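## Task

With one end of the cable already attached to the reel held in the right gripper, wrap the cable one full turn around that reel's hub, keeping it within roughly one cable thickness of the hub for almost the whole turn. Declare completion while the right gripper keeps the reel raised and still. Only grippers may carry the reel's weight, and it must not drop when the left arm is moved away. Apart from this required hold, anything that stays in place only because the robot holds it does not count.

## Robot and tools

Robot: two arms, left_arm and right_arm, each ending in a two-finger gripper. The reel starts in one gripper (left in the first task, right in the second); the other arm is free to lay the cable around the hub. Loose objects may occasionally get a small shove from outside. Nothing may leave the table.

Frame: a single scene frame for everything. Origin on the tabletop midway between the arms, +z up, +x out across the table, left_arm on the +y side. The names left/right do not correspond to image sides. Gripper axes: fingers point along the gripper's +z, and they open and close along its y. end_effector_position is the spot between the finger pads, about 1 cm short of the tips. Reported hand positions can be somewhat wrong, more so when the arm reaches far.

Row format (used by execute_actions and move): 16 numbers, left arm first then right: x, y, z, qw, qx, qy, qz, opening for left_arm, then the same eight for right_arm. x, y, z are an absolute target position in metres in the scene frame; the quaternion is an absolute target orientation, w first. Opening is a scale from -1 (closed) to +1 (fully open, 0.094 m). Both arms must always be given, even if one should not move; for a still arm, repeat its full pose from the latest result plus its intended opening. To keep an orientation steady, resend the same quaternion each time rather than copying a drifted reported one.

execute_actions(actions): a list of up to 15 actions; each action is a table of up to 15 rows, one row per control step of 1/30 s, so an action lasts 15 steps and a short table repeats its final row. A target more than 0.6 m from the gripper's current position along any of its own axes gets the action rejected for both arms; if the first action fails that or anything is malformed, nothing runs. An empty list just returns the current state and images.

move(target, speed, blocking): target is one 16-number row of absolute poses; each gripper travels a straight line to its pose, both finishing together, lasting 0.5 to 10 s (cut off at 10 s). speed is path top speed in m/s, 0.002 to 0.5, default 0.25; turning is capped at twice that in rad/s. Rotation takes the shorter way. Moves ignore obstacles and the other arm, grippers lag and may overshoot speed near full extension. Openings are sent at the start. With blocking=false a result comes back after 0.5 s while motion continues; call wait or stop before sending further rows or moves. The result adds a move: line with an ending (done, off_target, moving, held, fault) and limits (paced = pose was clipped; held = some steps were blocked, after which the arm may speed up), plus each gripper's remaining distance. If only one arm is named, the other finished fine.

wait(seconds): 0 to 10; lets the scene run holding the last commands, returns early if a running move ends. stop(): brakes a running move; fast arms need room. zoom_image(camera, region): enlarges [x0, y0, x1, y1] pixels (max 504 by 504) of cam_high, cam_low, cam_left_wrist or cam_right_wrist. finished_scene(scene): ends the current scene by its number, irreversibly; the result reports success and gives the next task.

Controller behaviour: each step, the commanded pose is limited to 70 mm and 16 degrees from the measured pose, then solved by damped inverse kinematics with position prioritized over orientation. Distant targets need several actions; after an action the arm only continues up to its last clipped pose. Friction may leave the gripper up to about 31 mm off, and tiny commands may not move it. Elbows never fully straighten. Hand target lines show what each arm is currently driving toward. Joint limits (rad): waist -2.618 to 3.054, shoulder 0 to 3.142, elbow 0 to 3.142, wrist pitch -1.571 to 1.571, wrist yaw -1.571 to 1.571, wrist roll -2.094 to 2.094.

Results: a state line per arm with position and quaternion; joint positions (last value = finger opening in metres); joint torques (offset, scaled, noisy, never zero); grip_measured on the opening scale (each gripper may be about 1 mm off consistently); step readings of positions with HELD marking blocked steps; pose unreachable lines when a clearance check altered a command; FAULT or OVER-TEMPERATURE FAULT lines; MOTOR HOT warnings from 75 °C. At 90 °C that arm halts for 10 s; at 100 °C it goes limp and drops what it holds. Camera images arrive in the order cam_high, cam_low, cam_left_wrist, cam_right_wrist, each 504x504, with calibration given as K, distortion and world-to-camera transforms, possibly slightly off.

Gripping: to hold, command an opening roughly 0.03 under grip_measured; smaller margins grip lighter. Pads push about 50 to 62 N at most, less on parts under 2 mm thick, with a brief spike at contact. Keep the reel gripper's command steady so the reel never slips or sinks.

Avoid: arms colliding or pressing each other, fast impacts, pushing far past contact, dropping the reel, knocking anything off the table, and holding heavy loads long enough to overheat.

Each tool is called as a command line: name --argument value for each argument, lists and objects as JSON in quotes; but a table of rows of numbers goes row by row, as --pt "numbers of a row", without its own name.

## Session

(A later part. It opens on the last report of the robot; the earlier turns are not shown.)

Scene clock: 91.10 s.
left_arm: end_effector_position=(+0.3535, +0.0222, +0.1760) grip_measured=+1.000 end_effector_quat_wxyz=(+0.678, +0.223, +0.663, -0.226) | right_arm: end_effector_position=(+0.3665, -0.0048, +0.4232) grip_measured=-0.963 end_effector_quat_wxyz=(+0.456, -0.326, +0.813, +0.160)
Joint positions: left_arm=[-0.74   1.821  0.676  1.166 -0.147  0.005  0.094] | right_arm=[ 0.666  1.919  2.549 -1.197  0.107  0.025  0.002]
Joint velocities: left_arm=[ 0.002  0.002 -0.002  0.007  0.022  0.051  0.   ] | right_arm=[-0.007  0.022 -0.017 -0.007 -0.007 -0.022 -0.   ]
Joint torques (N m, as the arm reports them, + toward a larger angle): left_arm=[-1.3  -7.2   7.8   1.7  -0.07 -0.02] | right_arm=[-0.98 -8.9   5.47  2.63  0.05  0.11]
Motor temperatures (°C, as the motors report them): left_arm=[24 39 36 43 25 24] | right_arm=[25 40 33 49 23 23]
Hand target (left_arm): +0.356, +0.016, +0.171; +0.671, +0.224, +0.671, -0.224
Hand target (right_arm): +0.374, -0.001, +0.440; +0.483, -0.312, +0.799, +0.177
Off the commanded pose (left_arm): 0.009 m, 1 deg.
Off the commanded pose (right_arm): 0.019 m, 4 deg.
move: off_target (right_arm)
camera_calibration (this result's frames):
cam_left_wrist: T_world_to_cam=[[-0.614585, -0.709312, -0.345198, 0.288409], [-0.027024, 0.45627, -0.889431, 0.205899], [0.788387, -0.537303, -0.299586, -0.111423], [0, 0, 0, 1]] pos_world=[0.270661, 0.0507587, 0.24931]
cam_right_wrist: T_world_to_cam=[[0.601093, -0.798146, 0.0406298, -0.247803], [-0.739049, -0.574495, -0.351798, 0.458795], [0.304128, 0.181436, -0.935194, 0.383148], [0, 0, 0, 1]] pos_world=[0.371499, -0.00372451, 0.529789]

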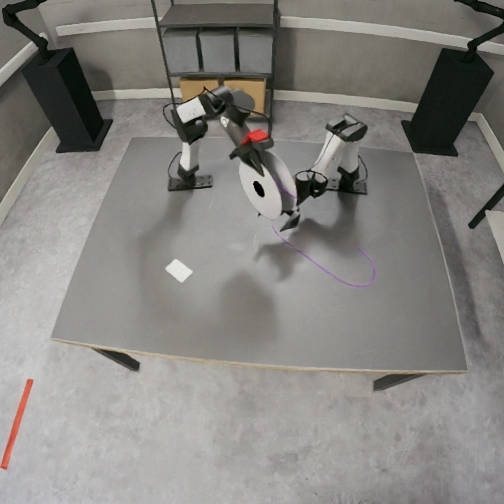

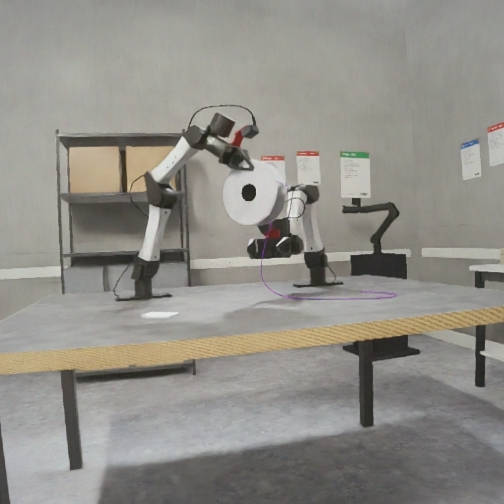

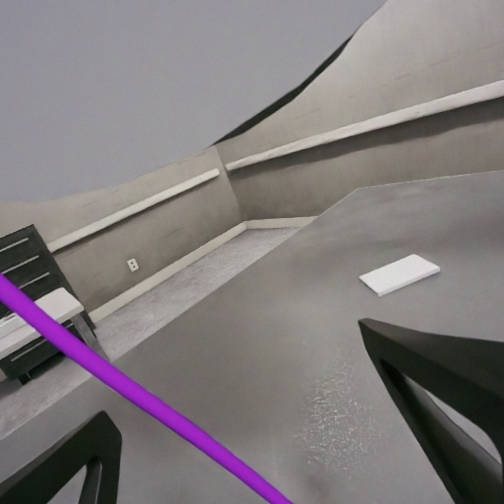

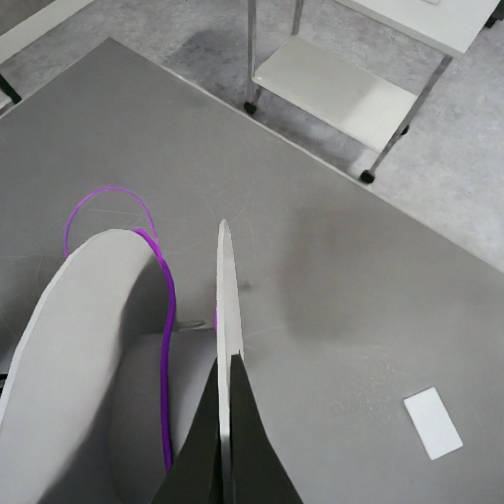

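move --target '[0.355,0.015,0.17,0.671,0.224,0.671,-0.224,-1, 0.375,0.0,0.44,0.484,-0.312,0.798,0.178,-1]'

move --target '[0.47,0.17,0.30,0.534,-0.05,0.706,-0.464,-1, 0.375,0.0,0.44,0.484,-0.312,0.798,0.178,-1]' --speed 0.1

move --target '[0.53,0.14,0.44,0.316,-0.316,0.633,-0.633,-1, 0.375,0.0,0.44,0.484,-0.312,0.798,0.178,-1]' --speed 0.1

Scene clock: 96.93 s.
left_arm: end_effector_position=(+0.3526, +0.0212, +0.1756) grip_measured=-0.989 end_effector_quat_wxyz=(+0.677, +0.223, +0.664, -0.226) | right_arm: end_effector_position=(+0.3661, -0.0052, +0.4222) grip_measured=-0.963 end_effector_quat_wxyz=(+0.454, -0.326, +0.814, +0.160)
Joint positions: left_arm=[-0.745  1.821  0.676  1.164 -0.152  0.005  0.001] | right_arm=[ 0.666  1.919  2.549 -1.201  0.107  0.025  0.002]
Joint velocities: left_arm=[ 0.002 -0.002  0.002 -0.007 -0.051  0.007  0.   ] | right_arm=[-0.002 -0.002  0.002 -0.007 -0.051 -0.022 -0.001]
Joint torques (N m, as the arm reports them, + toward a larger angle): left_arm=[-1.29 -7.02  7.76  1.73 -0.11 -0.01] | right_arm=[-0.95 -8.87  5.44  2.63  0.06  0.13]
Motor temperatures (°C, as the motors report them): left_arm=[24 39 37 42 25 24] | right_arm=[25 40 33 49 23 23]
Hand target (left_arm): +0.355, +0.015, +0.170; +0.671, +0.224, +0.671, -0.224
Hand target (right_arm): +0.374, -0.001, +0.440; +0.483, -0.312, +0.799, +0.177
Off the commanded pose (left_arm): 0.009 m, 1 deg.
Off the commanded pose (right_arm): 0.021 m, 5 deg.
move: off_target (right_arm)
camera_calibration (this result's frames):
cam_left_wrist: T_world_to_cam=[[-0.614709, -0.709193, -0.345222, 0.287036], [-0.02821, 0.457168, -0.888933, 0.20629], [0.78825, -0.536696, -0.301031, -0.110986], [0, 0, 0, 1]] pos_world=[0.269748, 0.0496898, 0.249059]
cam_right_wrist: T_world_to_cam=[[0.60148, -0.797818, 0.0413406, -0.24826], [-0.739979, -0.575884, -0.347548, 0.456438], [0.301087, 0.178452, -0.936751, 0.384225], [0, 0, 0, 1]] pos_world=[0.371393, -0.00377625, 0.52882]

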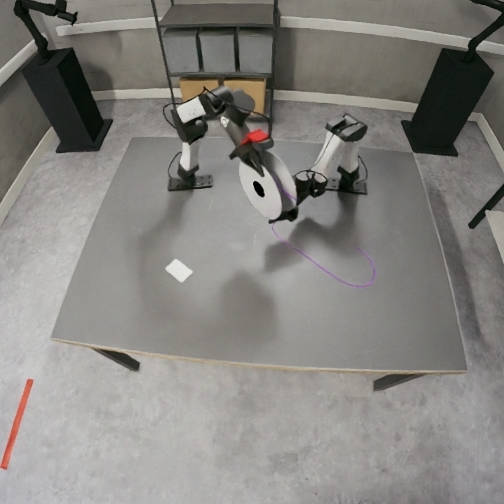

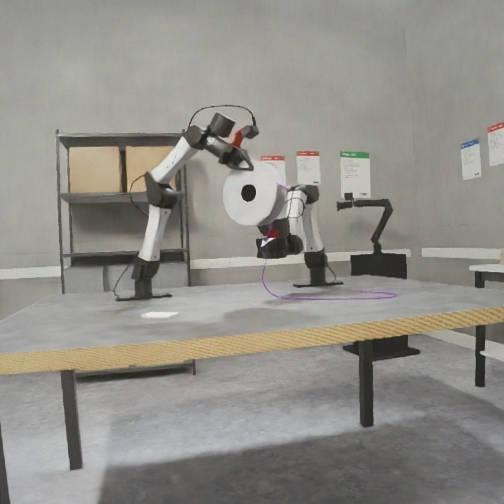

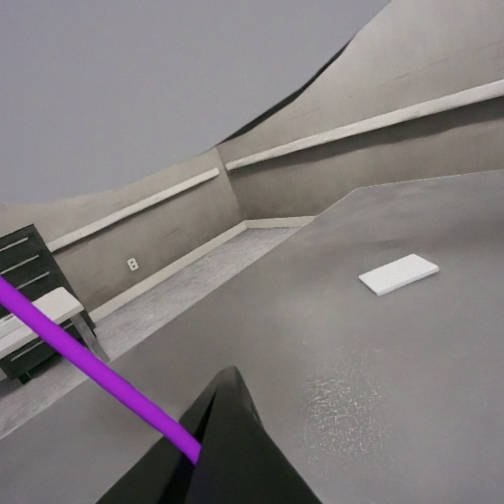

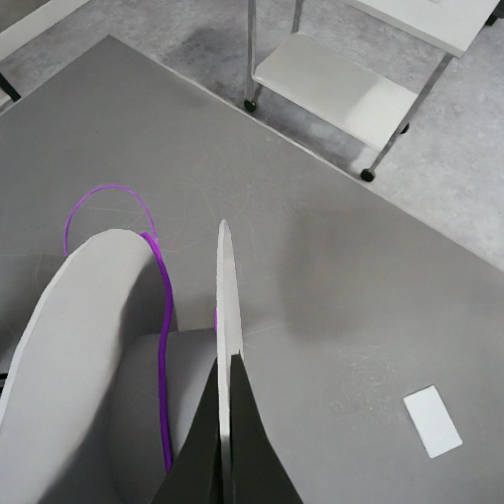

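Scene clock: 101.40 s.
left_arm: end_effector_position=(+0.4634, +0.1725, +0.2980) grip_measured=-0.989 end_effector_quat_wxyz=(+0.539, -0.045, +0.704, -0.459) | right_arm: end_effector_position=(+0.3667, -0.0045, +0.4236) grip_measured=-0.963 end_effector_quat_wxyz=(+0.456, -0.326, +0.812, +0.161)
Joint positions: left_arm=[-0.17   1.592  1.027  0.57   0.418 -0.772  0.001] | right_arm=[ 0.666  1.919  2.549 -1.194  0.107  0.025  0.002]
Joint velocities: left_arm=[-0.007 -0.007  0.012 -0.066  0.022  0.081 -0.   ] | right_arm=[-0.017  0.002 -0.002 -0.037 -0.007 -0.037 -0.   ]
Joint torques (N m, as the arm reports them, + toward a larger angle): left_arm=[ 0.13 -8.42  9.74  1.68  0.14 -0.08] | right_arm=[-0.96 -8.87  5.5   2.59  0.05  0.12]
Motor temperatures (°C, as the motors report them): left_arm=[24 39 37 42 25 24] | right_arm=[25 40 33 49 23 23]
Hand target (left_arm): +0.466, +0.174, +0.302; +0.535, -0.049, +0.705, -0.463
Hand target (right_arm): +0.374, -0.001, +0.440; +0.483, -0.312, +0.799, +0.177
Off the commanded pose (left_arm): 0.007 m, 1 deg.
Off the commanded pose (right_arm): 0.019 m, 4 deg.
move: off_target (right_arm)
camera_calibration (this result's frames):
cam_left_wrist: T_world_to_cam=[[-0.602233, -0.686969, 0.40668, 0.271013], [-0.46863, -0.108199, -0.876743, 0.547065], [0.646298, -0.718587, -0.256774, 0.00369785], [0, 0, 0, 1]] pos_world=[0.417195, 0.248026, 0.37037]
cam_right_wrist: T_world_to_cam=[[0.601295, -0.798027, 0.0399735, -0.247493], [-0.738383, -0.57408, -0.353868, 0.459865], [0.305344, 0.183263, -0.934441, 0.382734], [0, 0, 0, 1]] pos_world=[0.371507, -0.00364773, 0.530267]

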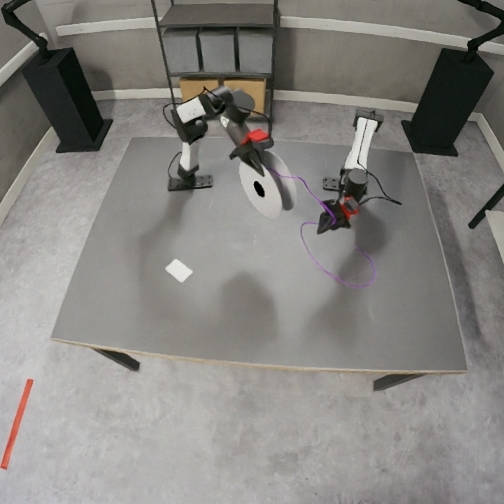

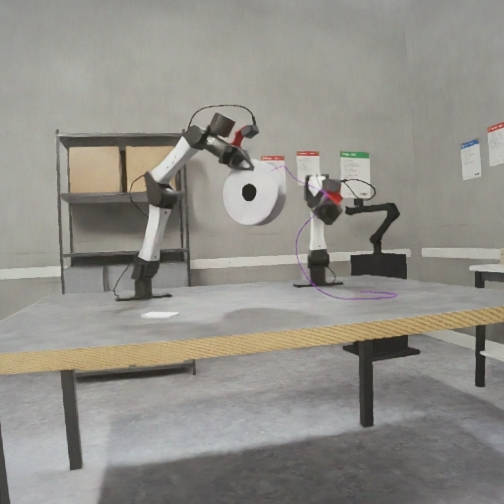

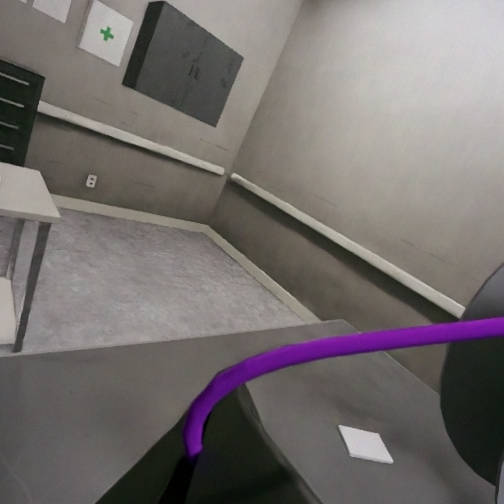

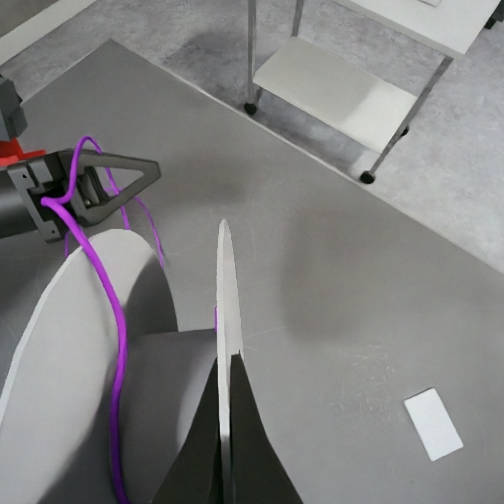

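Scene clock: 106.07 s.
left_arm: end_effector_position=(+0.5234, +0.1461, +0.4440) grip_measured=-0.989 end_effector_quat_wxyz=(+0.323, -0.307, +0.631, -0.635) | right_arm: end_effector_position=(+0.3669, -0.0042, +0.4243) grip_measured=-0.963 end_effector_quat_wxyz=(+0.458, -0.325, +0.812, +0.162)
Joint positions: left_arm=[-0.198  1.831  1.877 -0.029  0.396 -1.56   0.001] | right_arm=[ 0.666  1.919  2.549 -1.191  0.107  0.025  0.002]
Joint velocities: left_arm=[-0.007  0.022 -0.002 -0.022  0.022 -0.095 -0.   ] | right_arm=[ 0.012 -0.022 -0.017  0.066  0.051 -0.081 -0.   ]
Joint torques (N m, as the arm reports them, + toward a larger angle): left_arm=[-1.25 -9.53  9.96  1.7  -0.09 -0.01] | right_arm=[-0.97 -8.81  5.51  2.58  0.05  0.11]
Motor temperatures (°C, as the motors report them): left_arm=[24 39 38 42 25 24] | right_arm=[25 40 33 50 23 23]
Hand target (left_arm): +0.527, +0.142, +0.440; +0.316, -0.316, +0.632, -0.633
Hand target (right_arm): +0.374, -0.001, +0.440; +0.484, -0.312, +0.798, +0.177
Off the commanded pose (left_arm): 0.010 m, 1 deg.
Off the commanded pose (right_arm): 0.018 m, 4 deg.
move: off_target (right_arm)
camera_calibration (this result's frames):
cam_left_wrist: T_world_to_cam=[[-0.283558, -0.23408, 0.929947, -0.235607], [-0.775903, -0.513873, -0.365936, 0.693647], [0.563533, -0.825313, -0.0359108, -0.0557418], [0, 0, 0, 1]] pos_world=[0.502807, 0.255292, 0.470931]
cam_right_wrist: T_world_to_cam=[[0.601215, -0.798117, 0.0393653, -0.247151], [-0.737665, -0.573268, -0.356672, 0.461384], [0.307233, 0.185398, -0.9334, 0.382064], [0, 0, 0, 1]] pos_world=[0.371555, -0.003593, 0.530911]

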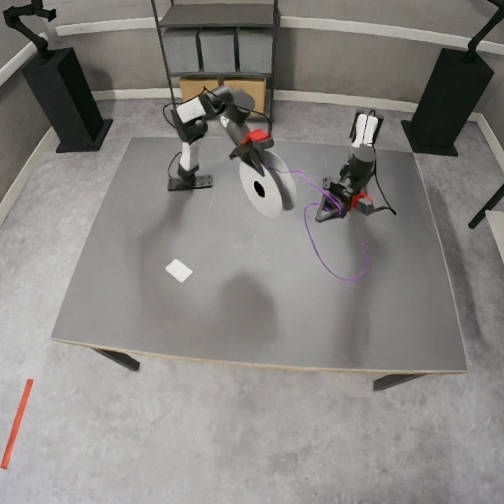

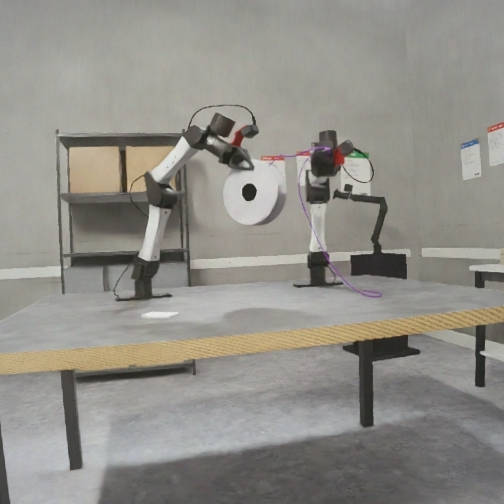

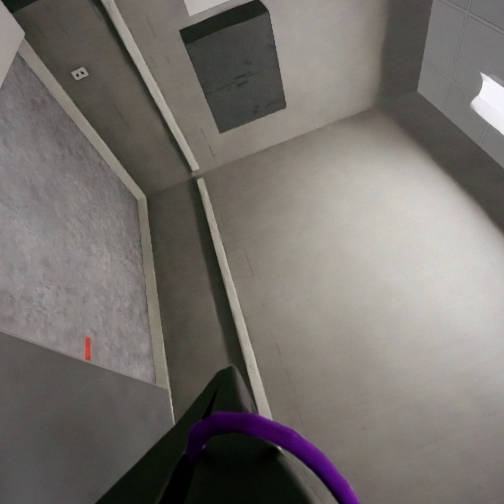

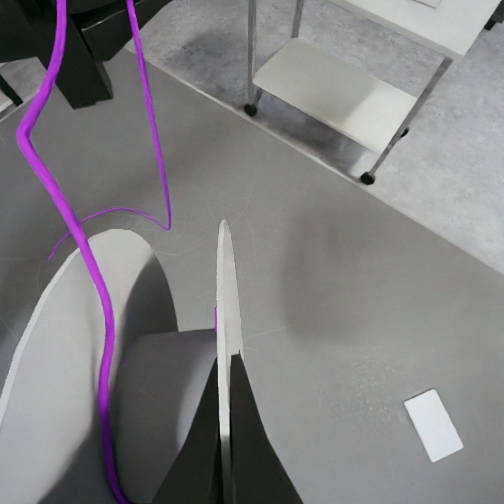

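move --target '[0.62,0.11,0.40,0.316,-0.316,0.633,-0.633,-1, 0.375,0.0,0.44,0.484,-0.312,0.798,0.178,-1]' --speed 0.08

Scene clock: 110.47 s.
left_arm: end_effector_position=(+0.6099, +0.1039, +0.4105) grip_measured=-0.989 end_effector_quat_wxyz=(+0.315, -0.294, +0.633, -0.643) | right_arm: end_effector_position=(+0.3762, -0.0016, +0.4302) grip_measured=-0.963 end_effector_quat_wxyz=(+0.475, -0.315, +0.805, +0.163)
Joint positions: left_arm=[-0.227  2.273  2.393 -0.093  0.399 -1.561  0.001] | right_arm=[ 0.659  1.927  2.549 -1.145  0.119  0.025  0.002]
Joint velocities: left_arm=[ 0.002 -0.012  0.002 -0.066  0.007 -0.066 -0.001] | right_arm=[ 0.007  0.002  0.012  0.081  0.051 -0.007 -0.001]
Joint torques (N m, as the arm reports them, + toward a larger angle): left_arm=[  0.3  -13.07   9.66   1.73  -0.24   0.  ] | right_arm=[-0.5  -9.44  5.72  2.2  -0.1   0.12]
Motor temperatures (°C, as the motors report them): left_arm=[24 40 38 42 25 24] | right_arm=[25 40 33 50 23 23]
Hand target (left_arm): +0.620, +0.112, +0.400; +0.316, -0.316, +0.632, -0.633
Hand target (right_arm): +0.375, -0.000, +0.440; +0.484, -0.312, +0.798, +0.177
Off the commanded pose (left_arm): 0.016 m, 3 deg.
Off the commanded pose (right_arm): 0.010 m, 2 deg.
move: off_target (left_arm)
camera_calibration (this result's frames):
cam_left_wrist: T_world_to_cam=[[-0.2999, -0.222004, 0.927779, -0.180251], [-0.788402, -0.489885, -0.372069, 0.73443], [0.537106, -0.843046, -0.0281117, -0.125752], [0, 0, 0, 1]] pos_world=[0.592511, 0.213755, 0.436957]
cam_right_wrist: T_world_to_cam=[[0.586483, -0.809072, 0.0379606, -0.24466], [-0.735946, -0.551877, -0.392193, 0.486498], [0.338261, 0.202077, -0.9191, 0.366452], [0, 0, 0, 1]] pos_world=[0.377568, -0.00351216, 0.536895]

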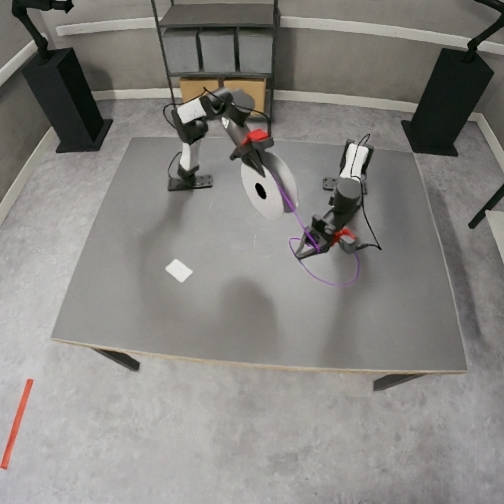

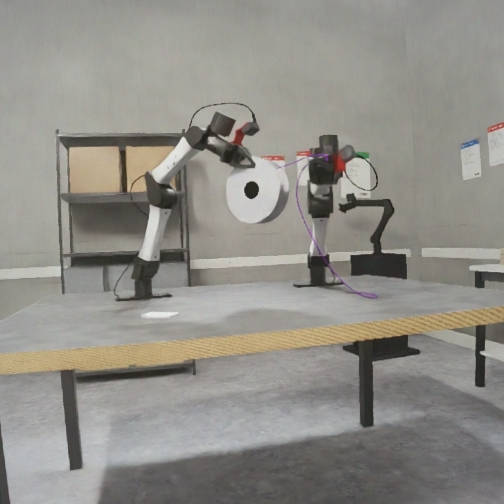

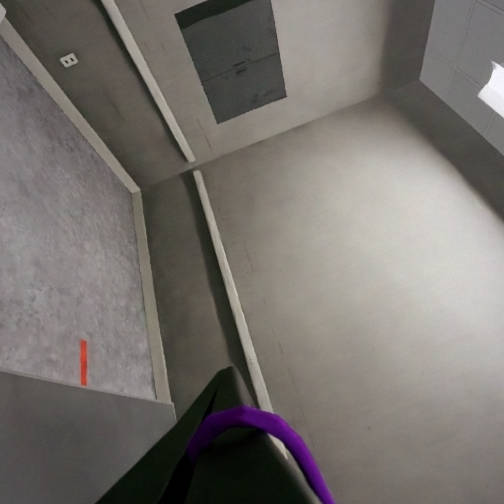

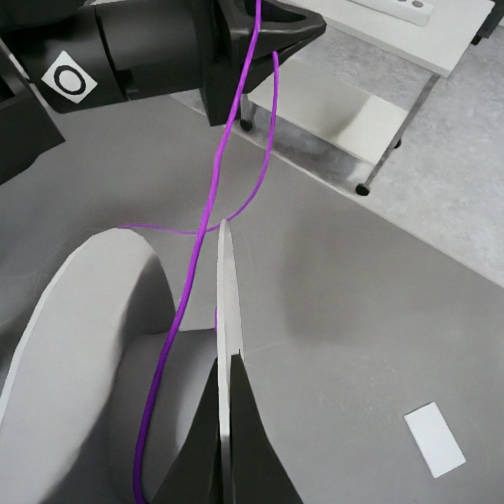

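move --target '[0.525,0.10,0.235,0.316,-0.316,0.633,-0.633,-1, 0.375,0.0,0.44,0.484,-0.312,0.798,0.178,-1]' --speed 0.08

move --target '[0.40,0.015,0.20,0.171,-0.446,0.549,-0.686,-1, 0.375,0.0,0.44,0.484,-0.312,0.798,0.178,-1]' --speed 0.08

Scene clock: 117.23 s.
left_arm: end_effector_position=(+0.5341, +0.0987, +0.2400) grip_measured=-0.989 end_effector_quat_wxyz=(+0.319, -0.310, +0.633, -0.634) | right_arm: end_effector_position=(+0.3717, -0.0032, +0.4227) grip_measured=-0.963 end_effector_quat_wxyz=(+0.459, -0.322, +0.812, +0.161)
Joint positions: left_arm=[-0.3    2.     1.285  0.722  0.295 -1.562  0.001] | right_arm=[ 0.659  1.927  2.549 -1.18   0.106  0.025  0.002]
Joint velocities: left_arm=[-0.002  0.007 -0.022 -0.022 -0.11   0.037 -0.001] | right_arm=[-0.012 -0.002 -0.017 -0.066  0.022  0.022 -0.   ]
Joint torques (N m, as the arm reports them, + toward a larger angle): left_arm=[ -1.26 -13.07   5.92   2.    -0.08   0.02] | right_arm=[-0.51 -9.61  5.47  2.48  0.03  0.1 ]
Motor temperatures (°C, as the motors report them): left_arm=[24 42 39 42 25 24] | right_arm=[25 40 33 49 23 23]
Hand target (left_arm): +0.529, +0.097, +0.234; +0.315, -0.316, +0.633, -0.633
Hand target (right_arm): +0.374, -0.001, +0.440; +0.484, -0.312, +0.798, +0.178
Off the commanded pose (left_arm): 0.010 m, 1 deg.
Off the commanded pose (right_arm): 0.018 m, 4 deg.
move: off_target (right_arm)
camera_calibration (this result's frames):
cam_left_wrist: T_world_to_cam=[[-0.273186, -0.234216, 0.933012, -0.0602276], [-0.780407, -0.51312, -0.357313, 0.603125], [0.562436, -0.825743, -0.0426069, -0.106023], [0, 0, 0, 1]] pos_world=[0.513861, 0.207821, 0.26718]
cam_right_wrist: T_world_to_cam=[[0.596518, -0.801673, 0.038559, -0.247053], [-0.740291, -0.568132, -0.359437, 0.467157], [0.310058, 0.185866, -0.932372, 0.377505], [0, 0, 0, 1]] pos_world=[0.376155, -0.00281435, 0.529415]

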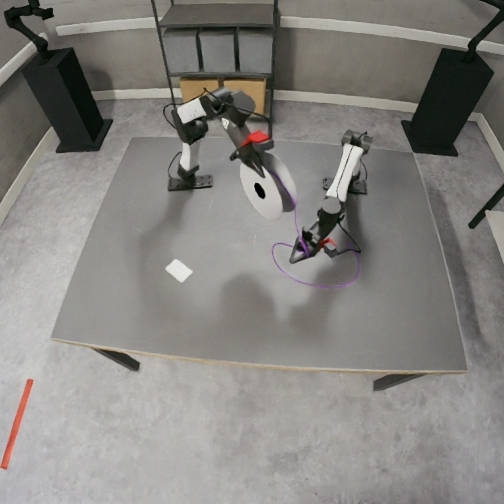

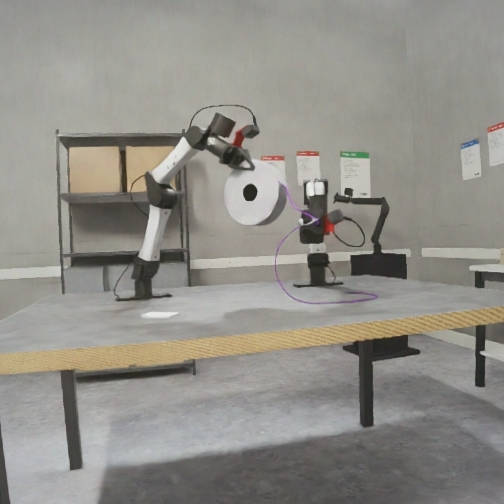

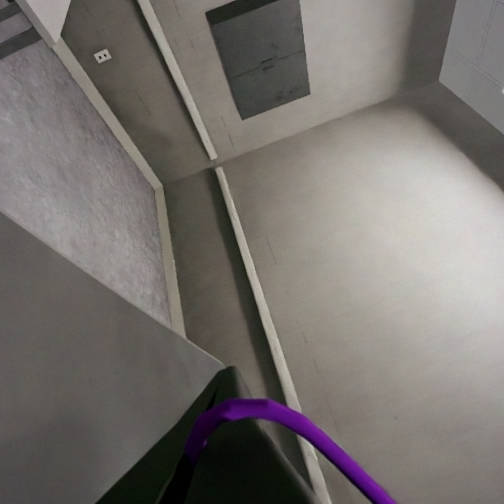

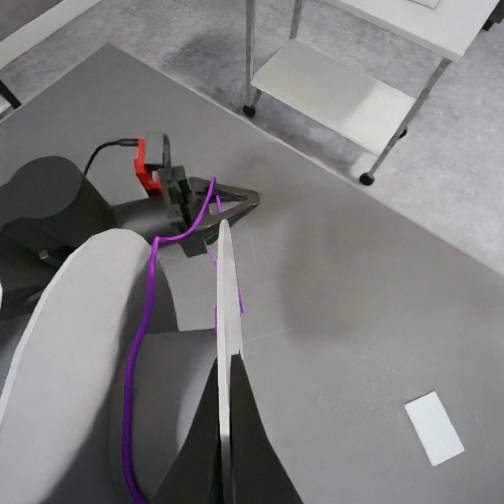

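Scene clock: 120.50 s.
left_arm: end_effector_position=(+0.4075, +0.0086, +0.2030) grip_measured=-0.989 end_effector_quat_wxyz=(-0.172, +0.441, -0.551, +0.688) | right_arm: end_effector_position=(+0.3704, -0.0047, +0.4196) grip_measured=-0.963 end_effector_quat_wxyz=(+0.453, -0.324, +0.815, +0.158)
Joint positions: left_arm=[-0.659  1.871  0.923  0.953 -0.062 -2.     0.001] | right_arm=[ 0.659  1.927  2.549 -1.195  0.106  0.025  0.002]
Joint velocities: left_arm=[-0.017  0.002  0.007 -0.007 -0.051 -0.037  0.   ] | right_arm=[ 0.017 -0.007 -0.007 -0.037 -0.051  0.022  0.   ]
Joint torques (N m, as the arm reports them, + toward a larger angle): left_arm=[ -1.08 -11.37   4.98   1.99  -0.09   0.  ] | right_arm=[-0.5  -9.68  5.45  2.61  0.04  0.12]
Motor temperatures (°C, as the motors report them): left_arm=[24 42 38 42 25 24] | right_arm=[25 40 33 50 23 23]
Hand target (left_arm): +0.402, +0.011, +0.199; -0.170, +0.446, -0.548, +0.686
Hand target (right_arm): +0.374, -0.001, +0.440; +0.483, -0.312, +0.799, +0.177
Off the commanded pose (left_arm): 0.010 m, 1 deg.
Off the commanded pose (right_arm): 0.021 m, 5 deg.
move: off_target (right_arm)
camera_calibration (this result's frames):
cam_left_wrist: T_world_to_cam=[[-0.0117835, 0.108645, 0.994011, -0.203271], [-0.824319, -0.563746, 0.0518452, 0.380201], [0.566003, -0.818771, 0.0962009, -0.140475], [0, 0, 0, 1]] pos_world=[0.390521, 0.121404, 0.195855]
cam_right_wrist: T_world_to_cam=[[0.596926, -0.801218, 0.0415933, -0.248753], [-0.743879, -0.572138, -0.345401, 0.459607], [0.300539, 0.175239, -0.937533, 0.380896], [0, 0, 0, 1]] pos_world=[0.375905, -0.00309389, 0.526198]

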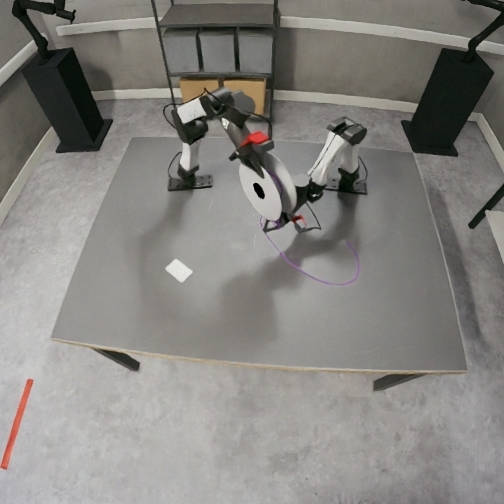

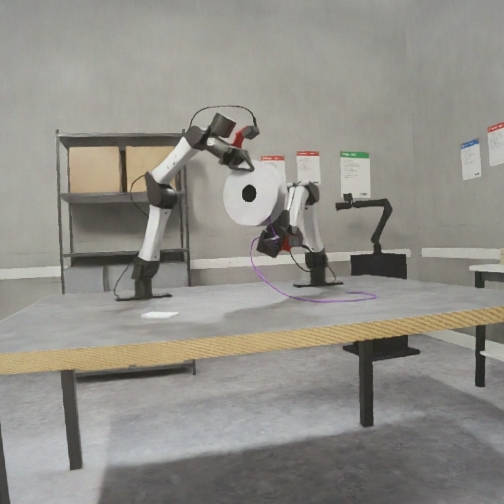

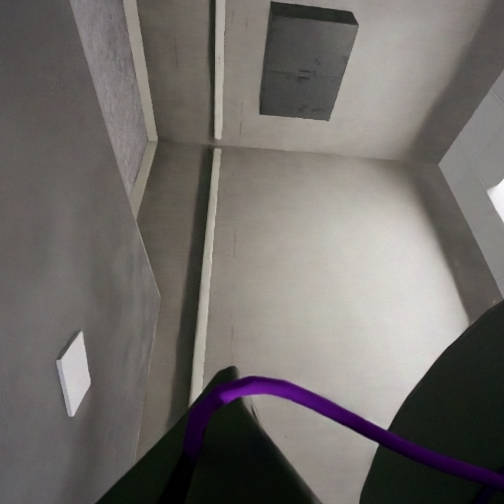

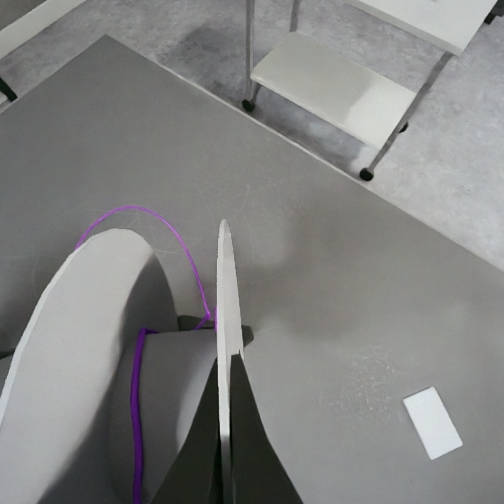

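Continue past bottom, taut.

move --target '[0.31,-0.05,0.22,0.171,-0.446,0.549,-0.686,-1, 0.375,0.0,0.44,0.484,-0.312,0.798,0.178,-1]' --speed 0.07

Scene clock: 124.37 s.
left_arm: end_effector_position=(+0.3141, -0.0561, +0.2302) grip_measured=-0.989 end_effector_quat_wxyz=(-0.170, +0.438, -0.540, +0.698) | right_arm: end_effector_position=(+0.3702, -0.0043, +0.4197) grip_measured=-0.963 end_effector_quat_wxyz=(+0.453, -0.325, +0.815, +0.159)
Joint positions: left_arm=[-0.975  1.784  0.909  0.909 -0.378 -2.001  0.001] | right_arm=[ 0.659  1.927  2.549 -1.194  0.104  0.025  0.002]
Joint velocities: left_arm=[ 0.017 -0.012 -0.022  0.066 -0.051 -0.022  0.   ] | right_arm=[ 0.007 -0.002 -0.002  0.022  0.007  0.007 -0.   ]
Joint torques (N m, as the arm reports them, + toward a larger angle): left_arm=[ -1.09 -10.71   5.51   1.69  -0.05   0.01] | right_arm=[-0.48 -9.67  5.47  2.6   0.07  0.11]
Motor temperatures (°C, as the motors report them): left_arm=[24 43 38 42 25 24] | right_arm=[25 40 33 50 23 23]
Hand target (left_arm): +0.310, -0.052, +0.220; -0.170, +0.446, -0.549, +0.686
Hand target (right_arm): +0.374, -0.001, +0.440; +0.483, -0.312, +0.799, +0.177
Off the commanded pose (left_arm): 0.013 m, 2 deg.
Off the commanded pose (right_arm): 0.021 m, 5 deg.
move: off_target (left_arm, right_arm)
camera_calibration (this result's frames):
cam_left_wrist: T_world_to_cam=[[-0.0250336, 0.135866, 0.990411, -0.217883], [-0.825503, -0.561596, 0.0561752, 0.264822], [0.563843, -0.81618, 0.126217, -0.149221], [0, 0, 0, 1]] pos_world=[0.297294, 0.0565351, 0.219752]
cam_right_wrist: T_world_to_cam=[[0.59822, -0.800311, 0.0404301, -0.2484], [-0.743052, -0.572895, -0.345928, 0.45963], [0.300012, 0.176899, -0.93739, 0.381159], [0, 0, 0, 1]] pos_world=[0.375775, -0.0029046, 0.526336]

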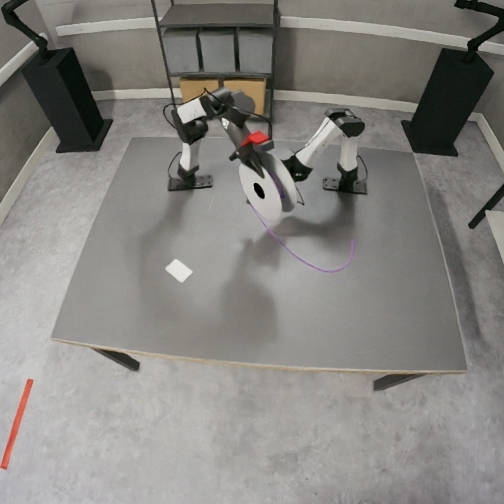

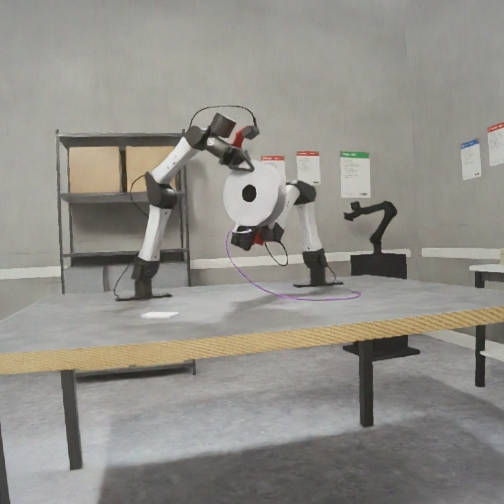

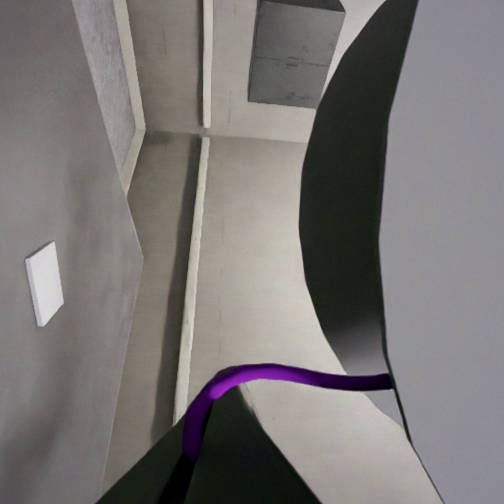

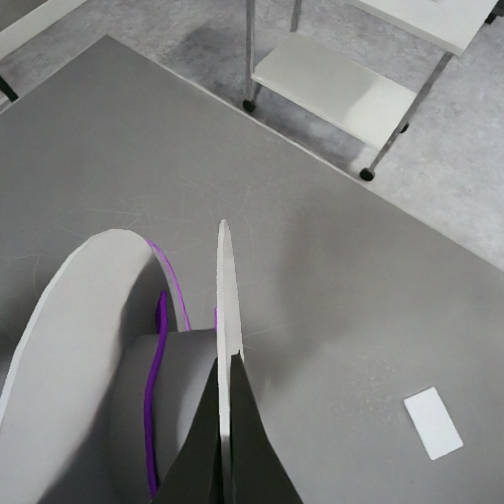

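Slack; pull further.

move --target '[0.25,-0.095,0.21,0.171,-0.446,0.549,-0.686,-1, 0.375,0.0,0.44,0.484,-0.312,0.798,0.178,-1]' --speed 0.06

Scene clock: 127.73 s.
left_arm: end_effector_position=(+0.2508, -0.0907, +0.2087) grip_measured=-0.989 end_effector_quat_wxyz=(-0.173, +0.443, -0.554, +0.683) | right_arm: end_effector_position=(+0.3695, -0.0052, +0.4180) grip_measured=-0.963 end_effector_quat_wxyz=(+0.450, -0.326, +0.817, +0.157)
Joint positions: left_arm=[-1.18   1.828  0.909  0.91  -0.585 -2.002  0.001] | right_arm=[ 0.659  1.927  2.549 -1.203  0.104  0.025  0.002]
Joint velocities: left_arm=[ 0.012 -0.007 -0.012  0.051 -0.066 -0.051 -0.001] | right_arm=[ 0.002  0.002 -0.007  0.037 -0.081 -0.051 -0.   ]
Joint torques (N m, as the arm reports them, + toward a larger angle): left_arm=[-1.22 -8.24  8.61  1.8  -0.04  0.01] | right_arm=[-0.47 -9.76  5.36  2.65  0.07  0.12]
Motor temperatures (°C, as the motors report them): left_arm=[24 43 38 42 25 24] | right_arm=[25 41 33 50 23 23]
Hand target (left_arm): +0.250, -0.096, +0.210; -0.170, +0.447, -0.549, +0.686
Hand target (right_arm): +0.374, -0.001, +0.440; +0.483, -0.312, +0.799, +0.177
Off the commanded pose (left_arm): 0.005 m, 1 deg.
Off the commanded pose (right_arm): 0.023 m, 5 deg.
move: off_target (right_arm)
camera_calibration (this result's frames):
cam_left_wrist: T_world_to_cam=[[-0.00422055, 0.0987071, 0.995108, -0.203056], [-0.822609, -0.566163, 0.0526701, 0.193912], [0.568592, -0.818362, 0.0835868, -0.131566], [0, 0, 0, 1]] pos_world=[0.233465, 0.0221603, 0.202846]
cam_right_wrist: T_world_to_cam=[[0.598451, -0.800053, 0.042082, -0.249326], [-0.744967, -0.575033, -0.338174, 0.455455], [0.294755, 0.171031, -0.940142, 0.382978], [0, 0, 0, 1]] pos_world=[0.375624, -0.00307306, 0.524569]

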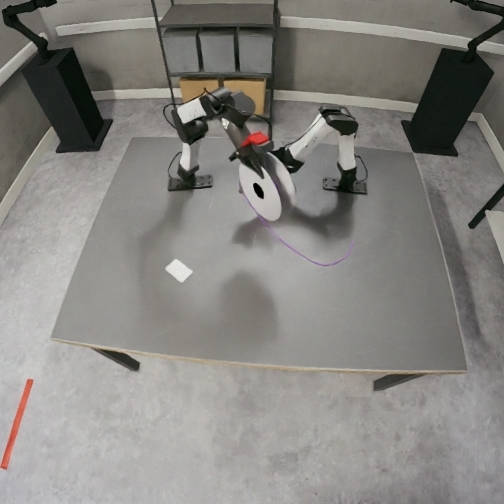

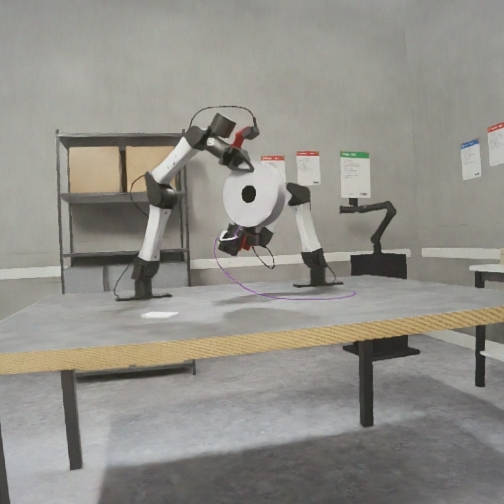

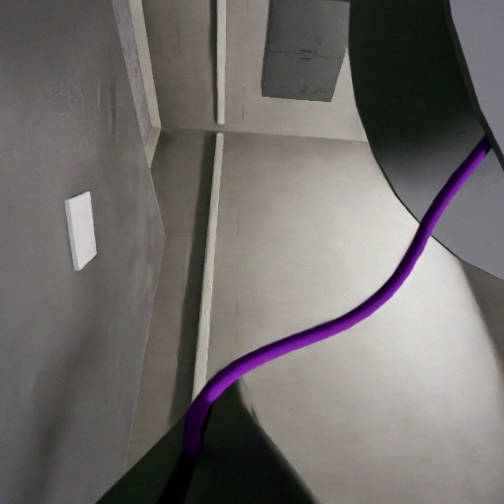

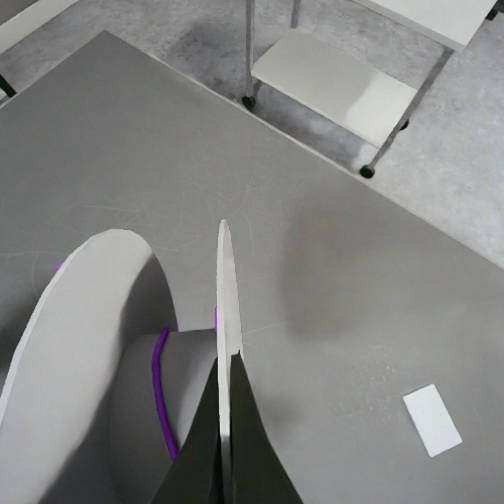

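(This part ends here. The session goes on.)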